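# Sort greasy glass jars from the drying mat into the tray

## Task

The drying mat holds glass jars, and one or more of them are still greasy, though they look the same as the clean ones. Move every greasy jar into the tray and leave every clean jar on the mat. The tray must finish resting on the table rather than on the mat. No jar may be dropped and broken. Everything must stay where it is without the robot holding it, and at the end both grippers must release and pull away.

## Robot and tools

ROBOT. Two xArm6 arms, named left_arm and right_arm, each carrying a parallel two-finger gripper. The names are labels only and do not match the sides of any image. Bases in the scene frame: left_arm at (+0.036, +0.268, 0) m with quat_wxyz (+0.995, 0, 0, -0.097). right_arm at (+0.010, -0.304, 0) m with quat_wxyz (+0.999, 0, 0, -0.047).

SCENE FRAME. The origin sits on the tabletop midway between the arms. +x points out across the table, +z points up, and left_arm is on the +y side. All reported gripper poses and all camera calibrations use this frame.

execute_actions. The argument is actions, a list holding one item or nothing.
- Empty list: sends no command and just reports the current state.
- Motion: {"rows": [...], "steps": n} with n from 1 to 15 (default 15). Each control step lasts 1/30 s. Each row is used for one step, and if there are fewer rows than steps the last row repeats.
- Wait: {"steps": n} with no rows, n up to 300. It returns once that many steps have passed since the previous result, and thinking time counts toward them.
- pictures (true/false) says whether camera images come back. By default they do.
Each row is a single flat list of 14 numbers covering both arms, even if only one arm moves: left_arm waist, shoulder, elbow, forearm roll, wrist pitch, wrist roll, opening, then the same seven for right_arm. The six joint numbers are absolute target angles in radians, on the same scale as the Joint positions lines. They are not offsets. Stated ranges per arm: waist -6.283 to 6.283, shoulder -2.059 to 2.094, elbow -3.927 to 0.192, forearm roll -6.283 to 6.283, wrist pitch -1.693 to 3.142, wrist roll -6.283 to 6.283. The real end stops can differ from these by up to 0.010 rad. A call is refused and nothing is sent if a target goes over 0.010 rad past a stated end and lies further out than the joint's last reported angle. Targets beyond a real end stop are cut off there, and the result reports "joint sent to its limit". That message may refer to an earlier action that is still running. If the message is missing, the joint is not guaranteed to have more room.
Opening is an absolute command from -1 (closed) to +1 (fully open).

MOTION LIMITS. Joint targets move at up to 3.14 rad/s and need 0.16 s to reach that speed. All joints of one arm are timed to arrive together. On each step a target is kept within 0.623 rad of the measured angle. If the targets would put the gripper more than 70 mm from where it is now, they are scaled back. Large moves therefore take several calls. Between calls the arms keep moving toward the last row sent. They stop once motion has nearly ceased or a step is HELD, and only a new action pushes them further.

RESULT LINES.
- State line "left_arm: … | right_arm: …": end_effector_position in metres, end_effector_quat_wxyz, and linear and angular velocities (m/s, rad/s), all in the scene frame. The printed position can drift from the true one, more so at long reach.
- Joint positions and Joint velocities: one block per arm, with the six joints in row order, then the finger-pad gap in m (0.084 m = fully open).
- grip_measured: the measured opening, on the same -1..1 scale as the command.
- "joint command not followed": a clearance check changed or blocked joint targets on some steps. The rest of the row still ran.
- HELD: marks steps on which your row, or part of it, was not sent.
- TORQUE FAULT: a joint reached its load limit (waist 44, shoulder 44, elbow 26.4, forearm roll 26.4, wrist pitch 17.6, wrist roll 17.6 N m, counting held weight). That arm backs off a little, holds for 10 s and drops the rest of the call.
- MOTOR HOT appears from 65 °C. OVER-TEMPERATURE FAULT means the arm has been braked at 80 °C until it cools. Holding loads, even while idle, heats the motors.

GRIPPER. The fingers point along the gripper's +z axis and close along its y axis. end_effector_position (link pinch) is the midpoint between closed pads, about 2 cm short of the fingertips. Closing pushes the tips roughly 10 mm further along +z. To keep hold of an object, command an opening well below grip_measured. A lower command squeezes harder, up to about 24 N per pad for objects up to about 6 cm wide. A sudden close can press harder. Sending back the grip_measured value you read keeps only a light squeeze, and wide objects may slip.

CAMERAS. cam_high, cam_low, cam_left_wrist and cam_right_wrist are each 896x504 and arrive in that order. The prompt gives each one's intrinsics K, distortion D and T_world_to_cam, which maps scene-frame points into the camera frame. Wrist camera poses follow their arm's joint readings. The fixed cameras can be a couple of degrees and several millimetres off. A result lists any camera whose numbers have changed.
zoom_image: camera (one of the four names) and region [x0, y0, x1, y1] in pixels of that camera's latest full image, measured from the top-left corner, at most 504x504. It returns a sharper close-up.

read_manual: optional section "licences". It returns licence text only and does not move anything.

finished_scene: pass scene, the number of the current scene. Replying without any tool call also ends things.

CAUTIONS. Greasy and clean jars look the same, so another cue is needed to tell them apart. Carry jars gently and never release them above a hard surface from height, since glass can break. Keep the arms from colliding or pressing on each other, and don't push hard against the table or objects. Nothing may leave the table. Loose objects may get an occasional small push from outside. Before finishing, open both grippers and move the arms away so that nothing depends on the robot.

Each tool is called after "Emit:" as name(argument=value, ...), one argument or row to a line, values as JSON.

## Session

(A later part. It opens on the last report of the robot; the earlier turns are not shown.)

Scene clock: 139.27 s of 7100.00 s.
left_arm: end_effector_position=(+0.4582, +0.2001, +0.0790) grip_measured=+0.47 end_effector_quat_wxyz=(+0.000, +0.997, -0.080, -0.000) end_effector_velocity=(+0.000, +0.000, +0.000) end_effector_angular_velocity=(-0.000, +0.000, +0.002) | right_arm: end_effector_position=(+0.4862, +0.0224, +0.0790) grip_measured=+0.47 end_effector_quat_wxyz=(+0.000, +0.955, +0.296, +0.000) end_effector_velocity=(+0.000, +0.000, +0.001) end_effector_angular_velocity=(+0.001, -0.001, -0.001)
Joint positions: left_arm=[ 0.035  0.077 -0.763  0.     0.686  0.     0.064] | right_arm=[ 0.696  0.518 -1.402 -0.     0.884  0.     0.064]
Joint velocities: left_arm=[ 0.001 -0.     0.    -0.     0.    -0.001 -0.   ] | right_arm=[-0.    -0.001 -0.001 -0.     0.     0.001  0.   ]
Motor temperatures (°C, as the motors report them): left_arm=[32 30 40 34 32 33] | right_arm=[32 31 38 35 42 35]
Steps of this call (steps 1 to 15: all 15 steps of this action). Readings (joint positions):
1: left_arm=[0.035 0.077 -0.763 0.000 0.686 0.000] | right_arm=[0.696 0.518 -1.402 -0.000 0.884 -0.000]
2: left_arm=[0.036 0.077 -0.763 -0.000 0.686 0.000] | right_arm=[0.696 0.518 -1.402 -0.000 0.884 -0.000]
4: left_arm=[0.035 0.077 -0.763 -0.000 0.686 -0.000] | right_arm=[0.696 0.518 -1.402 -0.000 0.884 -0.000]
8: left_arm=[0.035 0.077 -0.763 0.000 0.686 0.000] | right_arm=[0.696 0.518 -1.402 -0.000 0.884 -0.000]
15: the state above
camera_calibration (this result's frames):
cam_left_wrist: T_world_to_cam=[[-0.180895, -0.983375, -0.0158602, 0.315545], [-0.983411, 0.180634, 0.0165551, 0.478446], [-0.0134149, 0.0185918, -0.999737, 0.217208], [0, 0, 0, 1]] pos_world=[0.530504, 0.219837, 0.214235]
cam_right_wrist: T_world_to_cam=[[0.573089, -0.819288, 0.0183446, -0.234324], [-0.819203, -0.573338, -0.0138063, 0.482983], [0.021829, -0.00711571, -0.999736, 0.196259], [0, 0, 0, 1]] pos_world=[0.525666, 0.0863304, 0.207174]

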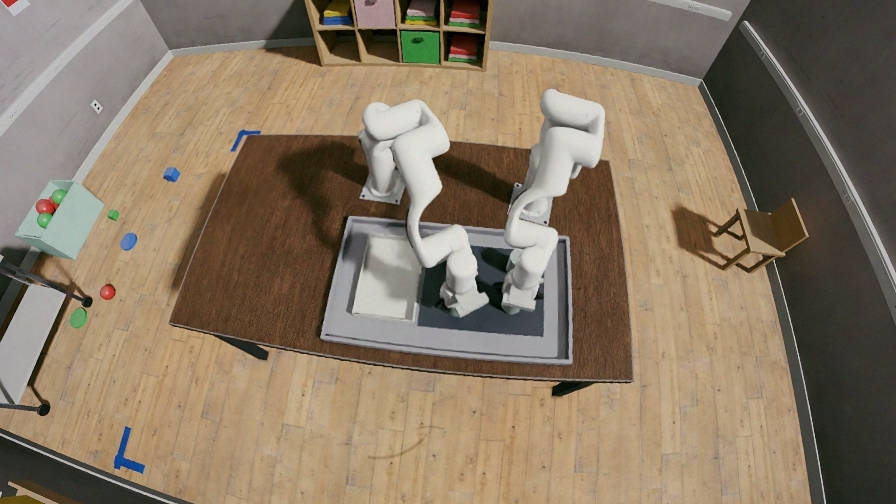

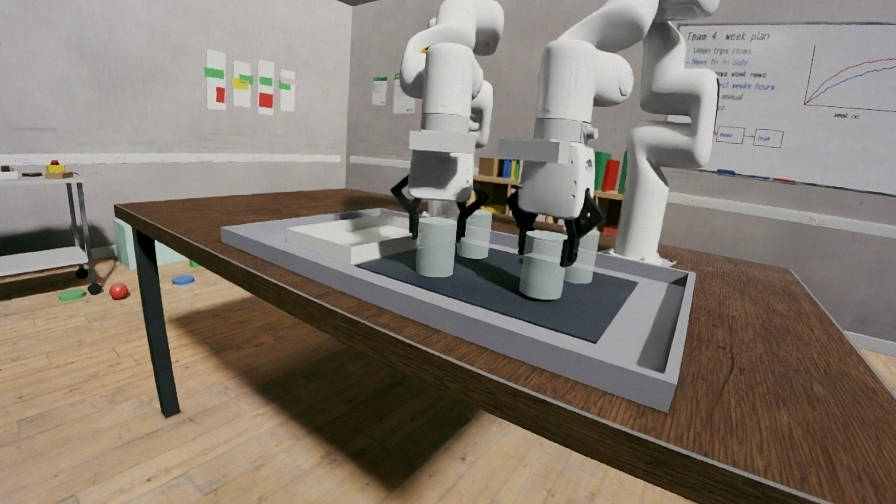

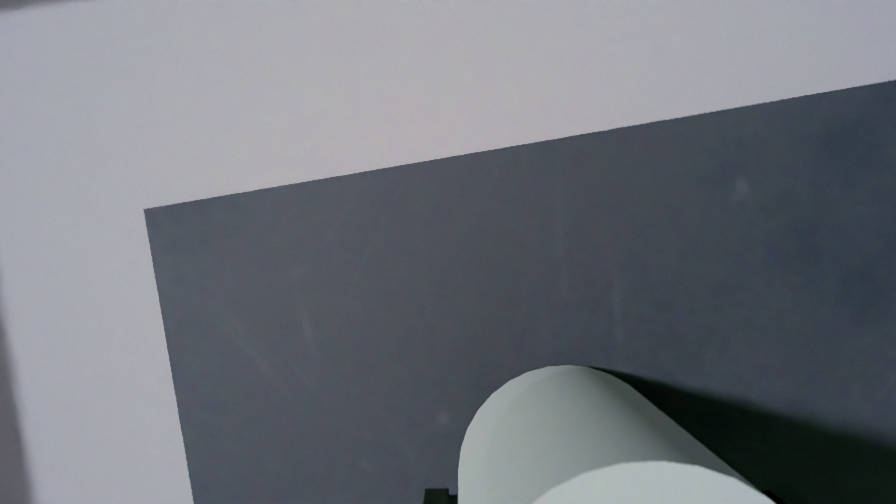

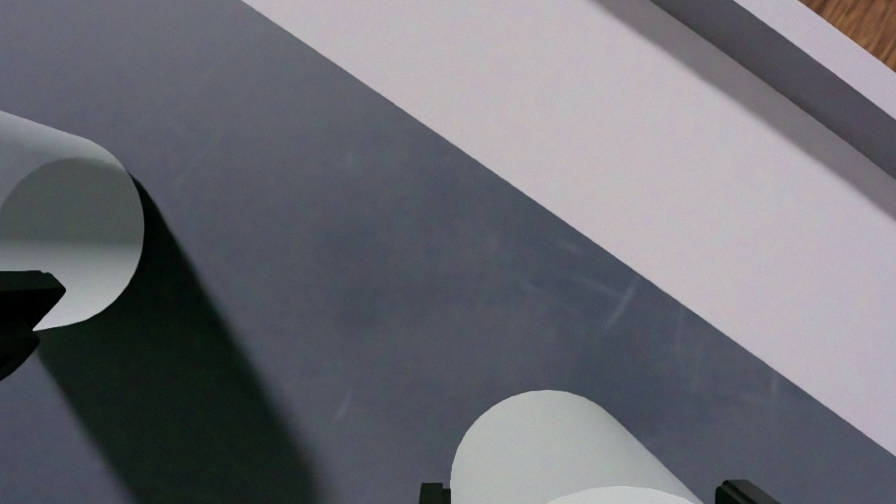

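Emit:
execute_actions(
  actions=[
    {"rows": [[0.0355,0.0771,-0.7627,0,0.6856,0,0.475,0.6962,0.5181,-1.4023,0,0.8842,0,0.474]], "steps": 15},
  ],
  pictures=false,
)

Emit:
execute_actions(
  actions=[
    {"rows": [[0.0355,0.0771,-0.7627,0,0.6856,0,0.476,0.6962,0.5181,-1.4023,0,0.8842,0,0.474]], "steps": 15},
  ],
  pictures=false,
)

Emit:
execute_actions(
  actions=[
    {"rows": [[0.0355,0.0771,-0.7627,0,0.6856,0,0.477,0.6962,0.5181,-1.4023,0,0.8842,0,0.474]], "steps": 15},
  ],
  pictures=false,
)

Emit:
execute_actions(
  actions=[
    {"rows": [[0.0355,0.0771,-0.7627,0,0.6856,0,0.478,0.6962,0.5181,-1.4023,0,0.8842,0,0.474]], "steps": 15},
  ],
  pictures=false,
)

Emit:
execute_actions(
  actions=[
    {"rows": [[0.0355,0.0771,-0.7627,0,0.6856,0,0.479,0.6962,0.5181,-1.4023,0,0.8842,0,0.474]], "steps": 15},
  ],
  pictures=false,
)

Emit:
execute_actions(
  actions=[
    {"rows": [[0.0355,0.0771,-0.7627,0,0.6856,0,0.480,0.6962,0.5181,-1.4023,0,0.8842,0,0.474]], "steps": 15},
  ],
  pictures=false,
)

Scene clock: 150.50 s of 7100.00 s.
left_arm: end_effector_position=(+0.4583, +0.2001, +0.0791) grip_measured=+0.47 end_effector_quat_wxyz=(+0.000, +0.997, -0.080, +0.000) end_effector_velocity=(-0.000, -0.001, +0.000) end_effector_angular_velocity=(-0.000, -0.000, -0.001) | right_arm: end_effector_position=(+0.4862, +0.0224, +0.0790) grip_measured=+0.47 end_effector_quat_wxyz=(+0.000, +0.955, +0.296, +0.000) end_effector_velocity=(-0.001, -0.000, -0.001) end_effector_angular_velocity=(+0.000, +0.002, -0.002)
Joint positions: left_arm=[ 0.035  0.077 -0.763 -0.     0.686  0.     0.064] | right_arm=[ 0.696  0.518 -1.402  0.     0.884  0.     0.064]
Joint velocities: left_arm=[-0.001 -0.001  0.    -0.    -0.    -0.     0.   ] | right_arm=[-0.    -0.     0.001  0.001  0.     0.001  0.   ]
Motor temperatures (°C, as the motors report them): left_arm=[32 30 40 34 32 33] | right_arm=[32 31 38 35 42 35]
Steps of this call (steps 1 to 15: the robot went on to your last target; steps 16 to 140: nothing new was sent; then 6.07 s passed at rest; steps 141 to 155: all 15 steps of this action). Readings (joint positions):
141: left_arm=[0.036 0.077 -0.763 0.000 0.686 0.000] | right_arm=[0.696 0.518 -1.402 0.000 0.884 -0.000]
142: left_arm=[0.036 0.077 -0.763 -0.000 0.686 0.000] | right_arm=[0.696 0.518 -1.402 0.000 0.884 0.000]
144: left_arm=[0.035 0.077 -0.763 -0.000 0.686 0.000] | right_arm=[0.696 0.518 -1.402 0.000 0.884 -0.000]
148: left_arm=[0.036 0.077 -0.763 0.000 0.686 -0.000] | right_arm=[0.696 0.518 -1.402 0.000 0.884 0.000]
155: the state above

Scene clock: 151.00 s of 7100.00 s.
left_arm: end_effector_position=(+0.4582, +0.2001, +0.0790) grip_measured=+0.47 end_effector_quat_wxyz=(+0.000, +0.997, -0.080, +0.000) end_effector_velocity=(-0.000, +0.000, -0.001) end_effector_angular_velocity=(+0.000, +0.001, +0.000) | right_arm: end_effector_position=(+0.4862, +0.0224, +0.0790) grip_measured=+0.47 end_effector_quat_wxyz=(+0.000, +0.955, +0.296, +0.000) end_effector_velocity=(+0.001, -0.000, +0.001) end_effector_angular_velocity=(+0.001, -0.002, -0.001)
Joint positions: left_arm=[ 0.035  0.077 -0.763 -0.     0.686 -0.     0.064] | right_arm=[ 0.696  0.518 -1.402  0.     0.884 -0.     0.064]
Joint velocities: left_arm=[ 0.     0.001  0.    -0.     0.     0.     0.   ] | right_arm=[-0.001 -0.002 -0.001 -0.    -0.     0.001 -0.   ]
Motor temperatures (°C, as the motors report them): left_arm=[32 30 40 34 32 33] | right_arm=[32 31 38 35 42 35]
Steps of this call (steps 1 to 15: all 15 steps of this action). Readings (joint positions):
1: left_arm=[0.035 0.077 -0.763 -0.000 0.686 0.000] | right_arm=[0.696 0.518 -1.402 0.000 0.884 0.000]
2: left_arm=[0.035 0.077 -0.763 -0.000 0.686 0.000] | right_arm=[0.696 0.518 -1.402 0.000 0.884 -0.000]
4: left_arm=[0.035 0.077 -0.763 -0.000 0.686 -0.000] | right_arm=[0.696 0.518 -1.402 0.000 0.884 0.000]
8: left_arm=[0.035 0.077 -0.763 -0.000 0.685 -0.000] | right_arm=[0.696 0.518 -1.402 0.000 0.884 -0.000]
15: the state above

Scene clock: 151.50 s of 7100.00 s.
left_arm: end_effector_position=(+0.4582, +0.2001, +0.0790) grip_measured=+0.47 end_effector_quat_wxyz=(+0.000, +0.997, -0.080, -0.000) end_effector_velocity=(-0.000, -0.000, -0.000) end_effector_angular_velocity=(-0.000, +0.000, -0.001) | right_arm: end_effector_position=(+0.4862, +0.0224, +0.0790) grip_measured=+0.47 end_effector_quat_wxyz=(+0.000, +0.955, +0.296, +0.000) end_effector_velocity=(+0.000, -0.000, +0.000) end_effector_angular_velocity=(+0.000, -0.000, -0.000)
Joint positions: left_arm=[ 0.036  0.077 -0.763  0.     0.686  0.     0.064] | right_arm=[ 0.696  0.518 -1.402  0.     0.884 -0.     0.064]
Joint velocities: left_arm=[-0.001  0.    -0.    -0.     0.    -0.     0.   ] | right_arm=[-0.     0.    -0.001  0.     0.    -0.    -0.   ]
Motor temperatures (°C, as the motors report them): left_arm=[32 30 40 34 32 33] | right_arm=[32 31 38 35 42 35]
Steps of this call (steps 1 to 15: all 15 steps of this action). Readings (joint positions):
1: left_arm=[0.035 0.077 -0.763 -0.000 0.686 -0.000] | right_arm=[0.696 0.518 -1.402 0.000 0.884 -0.000]
2: left_arm=[0.036 0.077 -0.763 0.000 0.686 -0.000] | right_arm=[0.696 0.518 -1.402 0.000 0.884 0.000]
4: left_arm=[0.036 0.077 -0.763 0.000 0.686 0.000] | right_arm=[0.696 0.518 -1.402 0.000 0.884 0.000]
8: left_arm=[0.036 0.077 -0.763 0.000 0.686 0.000] | right_arm=[0.696 0.518 -1.402 0.000 0.884 0.000]
15: the state above

Scene clock: 152.00 s of 7100.00 s.
left_arm: end_effector_position=(+0.4582, +0.2001, +0.0790) grip_measured=+0.47 end_effector_quat_wxyz=(+0.000, +0.997, -0.080, -0.000) end_effector_velocity=(-0.000, -0.000, -0.000) end_effector_angular_velocity=(+0.000, +0.001, +0.000) | right_arm: end_effector_position=(+0.4862, +0.0224, +0.0790) grip_measured=+0.47 end_effector_quat_wxyz=(+0.000, +0.955, +0.296, +0.000) end_effector_velocity=(-0.000, -0.000, -0.001) end_effector_angular_velocity=(-0.001, +0.001, -0.000)
Joint positions: left_arm=[ 0.036  0.077 -0.763  0.     0.686  0.     0.064] | right_arm=[ 0.696  0.518 -1.402 -0.     0.884  0.     0.064]
Joint velocities: left_arm=[-0.001  0.001  0.     0.     0.    -0.001  0.   ] | right_arm=[ 0.     0.002  0.    -0.001 -0.     0.     0.   ]
Motor temperatures (°C, as the motors report them): left_arm=[32 30 40 34 32 33] | right_arm=[32 31 38 35 42 35]
Steps of this call (steps 1 to 15: all 15 steps of this action). Readings (joint positions):
1: left_arm=[0.036 0.077 -0.763 0.000 0.686 0.000] | right_arm=[0.696 0.518 -1.402 0.000 0.884 0.000]
2: left_arm=[0.036 0.077 -0.763 0.000 0.686 0.000] | right_arm=[0.696 0.518 -1.402 0.000 0.884 -0.000]
4: left_arm=[0.036 0.077 -0.763 0.000 0.686 0.000] | right_arm=[0.696 0.518 -1.402 0.000 0.884 -0.000]
8: left_arm=[0.036 0.077 -0.763 0.000 0.686 0.000] | right_arm=[0.696 0.518 -1.402 0.000 0.884 0.000]
15: the state above

Scene clock: 152.50 s of 7100.00 s.
left_arm: end_effector_position=(+0.4582, +0.2001, +0.0790) grip_measured=+0.47 end_effector_quat_wxyz=(+0.000, +0.997, -0.080, -0.000) end_effector_velocity=(+0.000, -0.000, +0.000) end_effector_angular_velocity=(-0.000, -0.001, -0.000) | right_arm: end_effector_position=(+0.4862, +0.0224, +0.0790) grip_measured=+0.47 end_effector_quat_wxyz=(+0.000, +0.955, +0.296, +0.000) end_effector_velocity=(-0.000, -0.000, -0.000) end_effector_angular_velocity=(-0.001, +0.000, +0.001)
Joint positions: left_arm=[ 0.036  0.077 -0.763 -0.     0.686  0.     0.064] | right_arm=[ 0.696  0.518 -1.402 -0.     0.884 -0.     0.064]
Joint velocities: left_arm=[-0.    -0.001 -0.     0.     0.    -0.    -0.   ] | right_arm=[ 0.     0.     0.001 -0.001  0.    -0.    -0.   ]
Motor temperatures (°C, as the motors report them): left_arm=[32 30 40 34 32 33] | right_arm=[32 31 38 35 42 35]
Steps of this call (steps 1 to 15: all 15 steps of this action). Readings (joint positions):
1: left_arm=[0.036 0.077 -0.763 0.000 0.686 0.000] | right_arm=[0.696 0.518 -1.402 0.000 0.884 0.000]
2: left_arm=[0.036 0.077 -0.763 -0.000 0.686 -0.000] | right_arm=[0.696 0.518 -1.402 0.000 0.884 -0.000]
4: left_arm=[0.036 0.077 -0.763 0.000 0.686 -0.000] | right_arm=[0.696 0.518 -1.402 0.000 0.884 -0.000]
8: left_arm=[0.036 0.077 -0.763 -0.000 0.686 -0.000] | right_arm=[0.696 0.518 -1.402 0.000 0.884 -0.000]
15: the state above

Scene clock: 153.00 s of 7100.00 s.
left_arm: end_effector_position=(+0.4582, +0.2001, +0.0790) grip_measured=+0.47 end_effector_quat_wxyz=(+0.000, +0.997, -0.080, -0.000) end_effector_velocity=(-0.000, -0.000, -0.000) end_effector_angular_velocity=(+0.000, +0.001, -0.000) | right_arm: end_effector_position=(+0.4862, +0.0224, +0.0790) grip_measured=+0.47 end_effector_quat_wxyz=(+0.000, +0.955, +0.296, +0.000) end_effector_velocity=(-0.000, +0.000, -0.001) end_effector_angular_velocity=(-0.000, +0.001, +0.003)
Joint positions: left_arm=[ 0.036  0.077 -0.763 -0.     0.686  0.     0.064] | right_arm=[ 0.696  0.518 -1.402  0.     0.884  0.     0.064]
Joint velocities: left_arm=[-0.     0.001 -0.     0.    -0.     0.    -0.   ] | right_arm=[ 0.     0.001 -0.     0.    -0.    -0.003  0.   ]
Motor temperatures (°C, as the motors report them): left_arm=[32 30 40 34 32 33] | right_arm=[32 31 38 35 42 35]
Steps of this call (steps 1 to 15: all 15 steps of this action). Readings (joint positions):
1: left_arm=[0.036 0.077 -0.763 0.000 0.686 -0.000] | right_arm=[0.696 0.518 -1.402 0.000 0.884 -0.000]
2: left_arm=[0.035 0.077 -0.763 -0.000 0.686 0.000] | right_arm=[0.696 0.518 -1.402 0.000 0.884 -0.000]
4: left_arm=[0.035 0.077 -0.763 -0.000 0.686 0.000] | right_arm=[0.696 0.518 -1.402 0.000 0.884 -0.000]
8: left_arm=[0.036 0.077 -0.763 0.000 0.686 -0.000] | right_arm=[0.696 0.518 -1.402 0.000 0.884 0.000]
15: the state above

Emit:
execute_actions(
  actions=[
    {"rows": [[0.0355,0.0771,-0.7627,0,0.6856,0,1,0.6962,0.5181,-1.4023,0,0.8842,0,0.6]], "steps": 10},
  ],
  pictures=false,
)

Emit:
execute_actions(
  actions=[
    {"rows": [[0.0355,-0.0769,-0.8511,0,0.9280,0,1,0.6962,0.5294,-1.3981,0,0.8687,0,0.6]], "steps": 15},
  ],
  pictures=false,
)

Emit:
execute_actions(
  actions=[
    {"rows": [[-0.0064,-0.5933,-0.4023,0,0.9956,0,1,0.6962,0.5294,-1.3981,0,0.8687,0,0.55],[-0.0064,-0.5933,-0.4023,0,0.9956,0,1,0.6962,0.5294,-1.3981,0,0.8687,0,0.5],[-0.0064,-0.5933,-0.4023,0,0.9956,0,1,0.6962,0.5294,-1.3981,0,0.8687,0,0.47],[-0.0064,-0.5933,-0.4023,0,0.9956,0,1,0.6962,0.5294,-1.3981,0,0.8687,0,0.44],[-0.0064,-0.5933,-0.4023,0,0.9956,0,1,0.6962,0.5294,-1.3981,0,0.8687,0,0.40],[-0.0064,-0.5933,-0.4023,0,0.9956,0,1,0.6962,0.5294,-1.3981,0,0.8687,0,0.35],[-0.0064,-0.5933,-0.4023,0,0.9956,0,1,0.6962,0.5294,-1.3981,0,0.8687,0,0.3]], "steps": 15},
  ],
  pictures=false,
)

Emit:
execute_actions(
  actions=[
    {"rows": [[-0.0064,-0.5933,-0.4023,0,0.9956,0,1,0.6962,0.5181,-1.4023,0,0.8842,0,0.3],[-0.0064,-0.5933,-0.4023,0,0.9956,0,1,0.6962,0.5181,-1.4023,0,0.8842,0,0.3],[-0.0064,-0.5933,-0.4023,0,0.9956,0,1,0.6962,0.5181,-1.4023,0,0.8842,0,0.3],[-0.0064,-0.5933,-0.4023,0,0.9956,0,1,0.6962,0.4132,-1.4887,0,1.0755,0,0.3]], "steps": 15},
  ],
  pictures=false,
)

Emit:
execute_actions(
  actions=[
    {"rows": [[-0.0064,-0.5933,-0.4023,0,0.9956,0,1,0.2811,0.0618,-1.0729,0,1.0111,0,0.3]], "steps": 15},
  ],
  pictures=false,
)

Emit:
execute_actions(
  actions=[
    {"rows": [[-0.5254,-0.1824,-0.7402,0,0.9226,0,1,0.2811,0.0618,-1.0729,0,1.0111,0,0.3]], "steps": 15},
  ],
  pictures=false,
)

Emit:
execute_actions(
  actions=[
    {"steps": 20},
  ],
)

Scene clock: 191.87 s of 7100.00 s.
left_arm: end_effector_position=(+0.4582, +0.2001, +0.0790) grip_measured=+1.00 end_effector_quat_wxyz=(+0.000, +0.997, -0.080, -0.000) end_effector_velocity=(-0.000, +0.000, -0.000) end_effector_angular_velocity=(-0.000, +0.000, +0.002) | right_arm: end_effector_position=(+0.4861, +0.0224, +0.0790) grip_measured=+0.59 end_effector_quat_wxyz=(+0.000, +0.955, +0.296, -0.000) end_effector_velocity=(+0.001, +0.000, +0.001) end_effector_angular_velocity=(+0.000, -0.003, +0.001)
Joint positions: left_arm=[ 0.035  0.077 -0.763 -0.     0.686  0.     0.084] | right_arm=[ 0.696  0.518 -1.402  0.     0.884  0.     0.069]
Joint velocities: left_arm=[ 0.    -0.     0.    -0.     0.    -0.001  0.001] | right_arm=[-0.    -0.001 -0.002 -0.002  0.    -0.     0.   ]
Motor temperatures (°C, as the motors report them): left_arm=[32 30 40 34 32 33] | right_arm=[32 31 38 35 42 35]
Steps of this call (steps 1 to 15: the robot went on to your last target; steps 16 to 90: nothing new was sent; then 35.53 s passed at rest; steps 91 to 100: all 10 steps of this action). Readings (joint positions):
91: left_arm=[0.036 0.077 -0.763 -0.000 0.686 0.000] | right_arm=[0.696 0.518 -1.402 0.000 0.884 0.000]
92: left_arm=[0.035 0.077 -0.763 0.000 0.686 -0.000] | right_arm=[0.696 0.518 -1.402 0.000 0.884 0.000]
94: left_arm=[0.035 0.077 -0.763 0.000 0.686 -0.000] | right_arm=[0.696 0.518 -1.402 0.000 0.884 0.000]
98: left_arm=[0.035 0.077 -0.763 -0.000 0.686 -0.000] | right_arm=[0.696 0.518 -1.402 0.000 0.884 0.000]
100: the state above

Scene clock: 192.37 s of 7100.00 s.
left_arm: end_effector_position=(+0.4571, +0.2003, +0.1581) grip_measured=+1.00 end_effector_quat_wxyz=(-0.000, +0.997, -0.080, -0.002) end_effector_velocity=(-0.000, -0.001, +0.002) end_effector_angular_velocity=(+0.001, +0.005, -0.003) | right_arm: end_effector_position=(+0.4863, +0.0224, +0.0722) grip_measured=+0.59 end_effector_quat_wxyz=(-0.000, +0.955, +0.296, +0.000) end_effector_velocity=(-0.001, -0.001, -0.001) end_effector_angular_velocity=(-0.001, +0.002, -0.004)
Joint positions: left_arm=[ 0.035 -0.075 -0.848  0.     0.927 -0.     0.084] | right_arm=[ 0.696  0.529 -1.398 -0.     0.869  0.     0.069]
Joint velocities: left_arm=[-0.002 -0.    -0.008 -0.     0.013  0.001  0.   ] | right_arm=[-0.     0.001  0.002  0.    -0.001  0.004 -0.   ]
Motor temperatures (°C, as the motors report them): left_arm=[32 30 40 34 32 33] | right_arm=[32 31 38 35 42 35]
Steps of this call (steps 1 to 15: all 15 steps of this action). Readings (joint positions):
1: left_arm=[0.036 0.077 -0.763 0.000 0.686 0.000] | right_arm=[0.696 0.518 -1.402 0.000 0.884 0.000]
2: left_arm=[0.035 0.075 -0.764 0.000 0.691 0.000] | right_arm=[0.696 0.519 -1.402 -0.000 0.882 -0.000]
4: left_arm=[0.035 0.047 -0.778 0.000 0.746 -0.000] | right_arm=[0.696 0.524 -1.401 -0.000 0.875 0.000]
8: left_arm=[0.036 -0.058 -0.844 -0.000 0.888 0.000] | right_arm=[0.696 0.530 -1.397 0.000 0.870 -0.000]
15: the state above

Scene clock: 192.87 s of 7100.00 s.
left_arm: end_effector_position=(+0.3237, +0.2096, +0.1607) grip_measured=+1.00 end_effector_quat_wxyz=(-0.000, +0.995, -0.100, -0.000) end_effector_velocity=(-0.061, +0.006, -0.017) end_effector_angular_velocity=(+0.000, +0.001, -0.020) | right_arm: end_effector_position=(+0.4862, +0.0224, +0.0721) grip_measured=+0.46 end_effector_quat_wxyz=(-0.000, +0.955, +0.296, +0.000) end_effector_velocity=(+0.000, +0.000, +0.001) end_effector_angular_velocity=(+0.001, -0.002, +0.002)
Joint positions: left_arm=[-0.005 -0.579 -0.414  0.     0.994 -0.     0.084] | right_arm=[ 0.696  0.529 -1.398 -0.     0.869  0.     0.063]
Joint velocities: left_arm=[-0.021 -0.239  0.211 -0.     0.028 -0.     0.   ] | right_arm=[-0.    -0.001 -0.    -0.001 -0.    -0.002  0.   ]
Motor temperatures (°C, as the motors report them): left_arm=[32 30 40 34 32 33] | right_arm=[32 31 38 35 42 35]
Steps of this call (steps 1 to 15: all 15 steps of this action). Readings (joint positions):
1: left_arm=[0.035 -0.075 -0.849 0.000 0.928 -0.000] | right_arm=[0.696 0.529 -1.398 -0.000 0.869 -0.000]
2: left_arm=[0.035 -0.079 -0.845 0.000 0.928 0.000] | right_arm=[0.696 0.529 -1.398 -0.000 0.869 0.000]
4: left_arm=[0.031 -0.129 -0.800 0.000 0.935 0.000] | right_arm=[0.696 0.529 -1.398 -0.000 0.869 0.000]
8: left_arm=[0.014 -0.335 -0.626 -0.000 0.962 -0.000] | right_arm=[0.696 0.529 -1.398 0.000 0.869 -0.000]
15: the state above

Scene clock: 193.37 s of 7100.00 s.
left_arm: end_effector_position=(+0.3206, +0.2099, +0.1600) grip_measured=+1.00 end_effector_quat_wxyz=(-0.000, +0.995, -0.100, -0.000) end_effector_velocity=(-0.000, -0.000, +0.000) end_effector_angular_velocity=(-0.000, -0.001, -0.000) | right_arm: end_effector_position=(+0.4869, +0.0229, +0.1604) grip_measured=+0.46 end_effector_quat_wxyz=(-0.001, +0.955, +0.296, +0.002) end_effector_velocity=(-0.041, -0.029, -0.068) end_effector_angular_velocity=(-0.116, +0.167, -0.003)
Joint positions: left_arm=[-0.006 -0.593 -0.403 -0.     0.996  0.     0.084] | right_arm=[ 0.696  0.413 -1.488 -0.     1.072 -0.     0.063]
Joint velocities: left_arm=[-0.001 -0.004  0.002  0.     0.    -0.    -0.   ] | right_arm=[-0.001  0.055  0.073 -0.001  0.075  0.002 -0.   ]
Motor temperatures (°C, as the motors report them): left_arm=[32 30 40 34 32 33] | right_arm=[32 31 38 35 42 35]
Steps of this call (steps 1 to 15: all 15 steps of this action). Readings (joint positions):
1: left_arm=[-0.006 -0.585 -0.409 0.000 0.995 -0.000] | right_arm=[0.696 0.529 -1.398 -0.000 0.869 0.000]
2: left_arm=[-0.006 -0.588 -0.407 0.000 0.995 -0.000] | right_arm=[0.696 0.528 -1.398 0.000 0.871 0.000]
4: left_arm=[-0.006 -0.590 -0.405 0.000 0.995 0.000] | right_arm=[0.696 0.524 -1.399 0.000 0.878 -0.000]
8: left_arm=[-0.006 -0.592 -0.404 -0.000 0.995 0.000] | right_arm=[0.696 0.475 -1.436 0.000 0.975 -0.000]
15: the state above

Scene clock: 193.87 s of 7100.00 s.
left_arm: end_effector_position=(+0.3205, +0.2099, +0.1600) grip_measured=+1.00 end_effector_quat_wxyz=(+0.000, +0.995, -0.100, -0.000) end_effector_velocity=(+0.000, -0.000, +0.000) end_effector_angular_velocity=(+0.000, -0.000, -0.001) | right_arm: end_effector_position=(+0.4933, -0.1611, +0.1774) grip_measured=+0.46 end_effector_quat_wxyz=(+0.000, +0.990, +0.143, -0.001) end_effector_velocity=(-0.069, -0.411, +0.028) end_effector_angular_velocity=(+0.005, -0.011, -0.744)
Joint positions: left_arm=[-0.006 -0.593 -0.402  0.     0.996  0.     0.084] | right_arm=[ 0.383  0.149 -1.175 -0.     1.027  0.     0.063]
Joint velocities: left_arm=[-0.001 -0.    -0.     0.     0.    -0.    -0.   ] | right_arm=[-0.744 -0.639  0.74   0.001 -0.113 -0.001  0.   ]
Motor temperatures (°C, as the motors report them): left_arm=[32 30 40 34 32 33] | right_arm=[32 31 38 35 42 35]
Steps of this call (steps 1 to 15: all 15 steps of this action). Readings (joint positions):
1: left_arm=[-0.006 -0.593 -0.402 -0.000 0.996 0.000] | right_arm=[0.696 0.414 -1.486 0.000 1.074 -0.000]
2: left_arm=[-0.006 -0.593 -0.402 -0.000 0.996 0.000] | right_arm=[0.693 0.412 -1.480 0.000 1.073 -0.000]
4: left_arm=[-0.006 -0.593 -0.402 -0.000 0.996 -0.000] | right_arm=[0.656 0.378 -1.437 0.001 1.067 -0.000]
8: left_arm=[-0.006 -0.593 -0.402 -0.000 0.996 0.000] | right_arm=[0.553 0.294 -1.344 -0.000 1.052 0.000]
15: the state above

Scene clock: 194.37 s of 7100.00 s.
left_arm: end_effector_position=(+0.3406, +0.0424, +0.1632) grip_measured=+1.00 end_effector_quat_wxyz=(+0.000, +0.950, -0.313, +0.000) end_effector_velocity=(-0.054, -0.382, -0.031) end_effector_angular_velocity=(+0.005, +0.007, -0.894) | right_arm: end_effector_position=(+0.4801, -0.2152, +0.1799) grip_measured=+0.46 end_effector_quat_wxyz=(-0.000, +0.996, +0.093, -0.000) end_effector_velocity=(+0.000, -0.004, +0.001) end_effector_angular_velocity=(+0.000, -0.001, -0.008)
Joint positions: left_arm=[-0.442 -0.248 -0.686 -0.     0.934  0.     0.084] | right_arm=[ 0.282  0.062 -1.073  0.     1.011 -0.     0.063]
Joint velocities: left_arm=[-0.894  0.709 -0.576 -0.    -0.125 -0.     0.   ] | right_arm=[-0.008 -0.003  0.002  0.     0.001  0.    -0.   ]
Motor temperatures (°C, as the motors report them): left_arm=[32 30 40 34 32 33] | right_arm=[32 31 38 35 42 35]
Steps of this call (steps 1 to 15: all 15 steps of this action). Readings (joint positions):
1: left_arm=[-0.007 -0.593 -0.402 0.000 0.996 -0.000] | right_arm=[0.358 0.128 -1.150 -0.000 1.023 0.000]
2: left_arm=[-0.011 -0.590 -0.405 0.000 0.995 -0.000] | right_arm=[0.334 0.107 -1.126 -0.000 1.019 0.000]
4: left_arm=[-0.060 -0.551 -0.437 0.000 0.988 -0.000] | right_arm=[0.299 0.078 -1.093 -0.000 1.015 0.000]
8: left_arm=[-0.214 -0.429 -0.539 -0.000 0.966 0.000] | right_arm=[0.284 0.064 -1.076 0.000 1.012 -0.000]
15: the state above

Scene clock: 195.03 s of 7100.00 s.
left_arm: end_effector_position=(+0.3339, +0.0064, +0.1600) grip_measured=+1.00 end_effector_quat_wxyz=(+0.000, +0.936, -0.352, +0.000) end_effector_velocity=(-0.000, -0.000, -0.000) end_effector_angular_velocity=(+0.000, +0.000, -0.000) | right_arm: end_effector_position=(+0.4801, -0.2157, +0.1800) grip_measured=+0.46 end_effector_quat_wxyz=(+0.000, +0.996, +0.093, -0.000) end_effector_velocity=(-0.000, +0.000, -0.000) end_effector_angular_velocity=(+0.001, +0.001, -0.002)
Joint positions: left_arm=[-0.525 -0.183 -0.74   0.     0.923 -0.     0.084] | right_arm=[ 0.281  0.062 -1.073  0.     1.011 -0.     0.063]
Joint velocities: left_arm=[-0.001  0.001 -0.001 -0.    -0.    -0.001 -0.   ] | right_arm=[ 0.    -0.001  0.001  0.002 -0.     0.001 -0.   ]
Motor temperatures (°C, as the motors report them): left_arm=[32 30 40 34 32 33] | right_arm=[32 31 38 35 42 35]
Steps of this call (steps 1 to 20: the robot went on to your last target). Readings (joint positions):
1: left_arm=[-0.470 -0.226 -0.704 -0.000 0.930 0.000] | right_arm=[0.282 0.062 -1.073 0.000 1.011 -0.000]
2: left_arm=[-0.492 -0.209 -0.718 -0.000 0.927 0.000] | right_arm=[0.282 0.062 -1.073 0.000 1.011 -0.000]
4: left_arm=[-0.515 -0.191 -0.732 -0.000 0.924 0.000] | right_arm=[0.282 0.062 -1.073 0.000 1.011 -0.000]
8: left_arm=[-0.523 -0.184 -0.738 0.000 0.923 -0.000] | right_arm=[0.281 0.062 -1.073 0.000 1.011 -0.000]
20: the state above
camera_calibration (this result's frames):
cam_left_wrist: T_world_to_cam=[[-0.676076, -0.736661, -0.0158673, 0.267593], [-0.73683, 0.675878, 0.0164496, 0.304355], [-0.00139337, 0.0228127, -0.999739, 0.29612], [0, 0, 0, 1]] pos_world=[0.405584, -0.0153371, 0.295282]
cam_right_wrist: T_world_to_cam=[[0.194032, -0.980824, 0.0183423, -0.280615], [-0.980847, -0.194294, -0.0137789, 0.50228], [0.0170784, -0.0153174, -0.999737, 0.29616], [0, 0, 0, 1]] pos_world=[0.542049, -0.173107, 0.30815]

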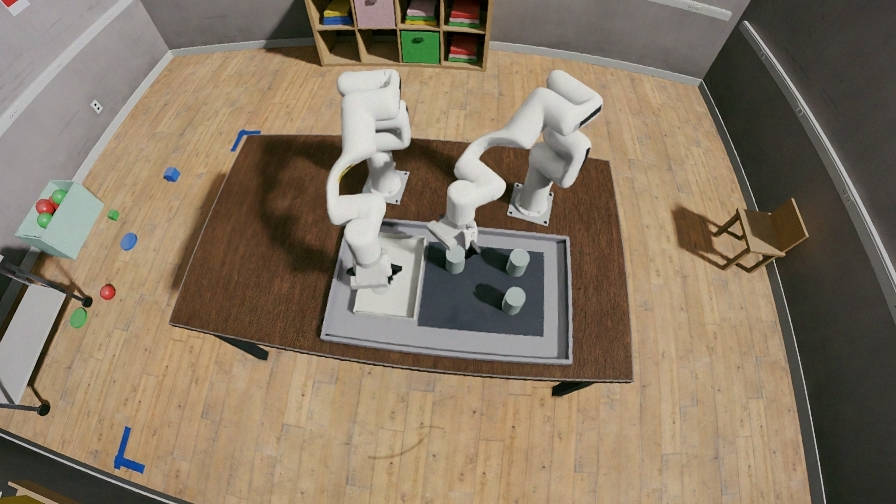

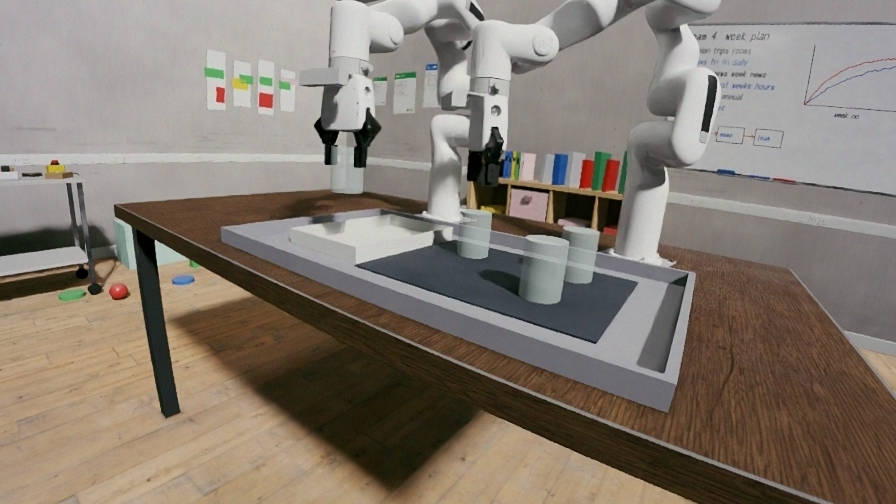

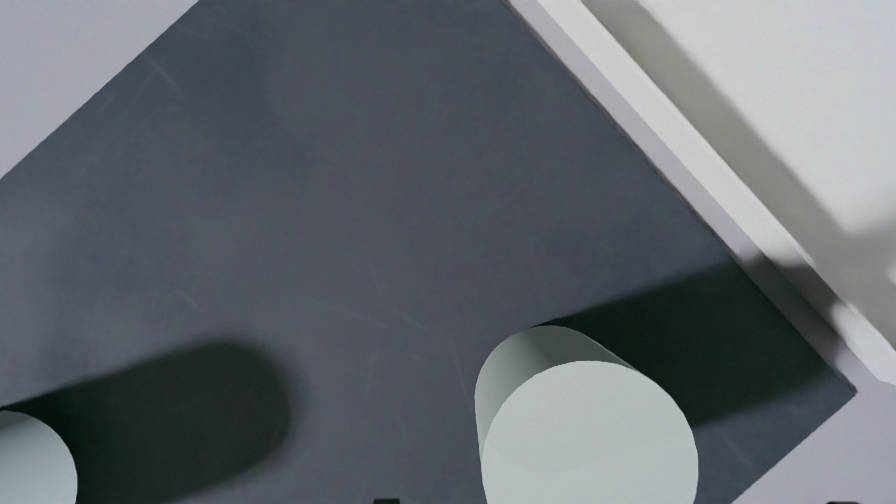

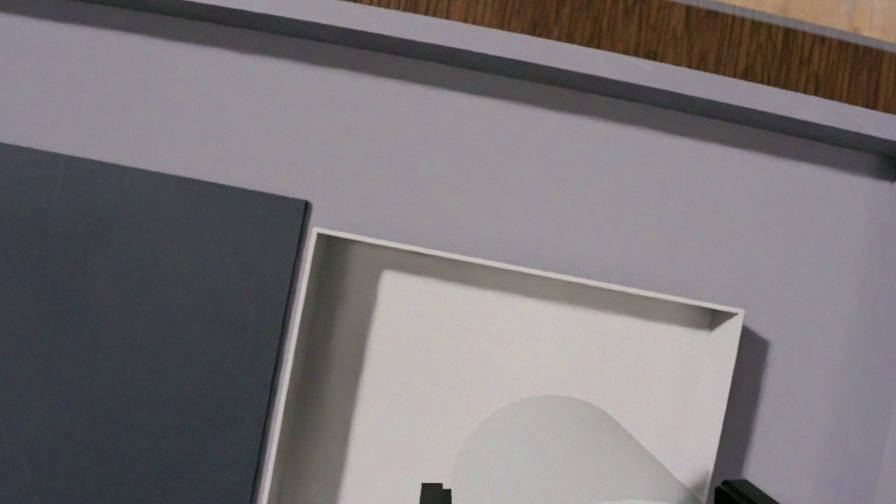

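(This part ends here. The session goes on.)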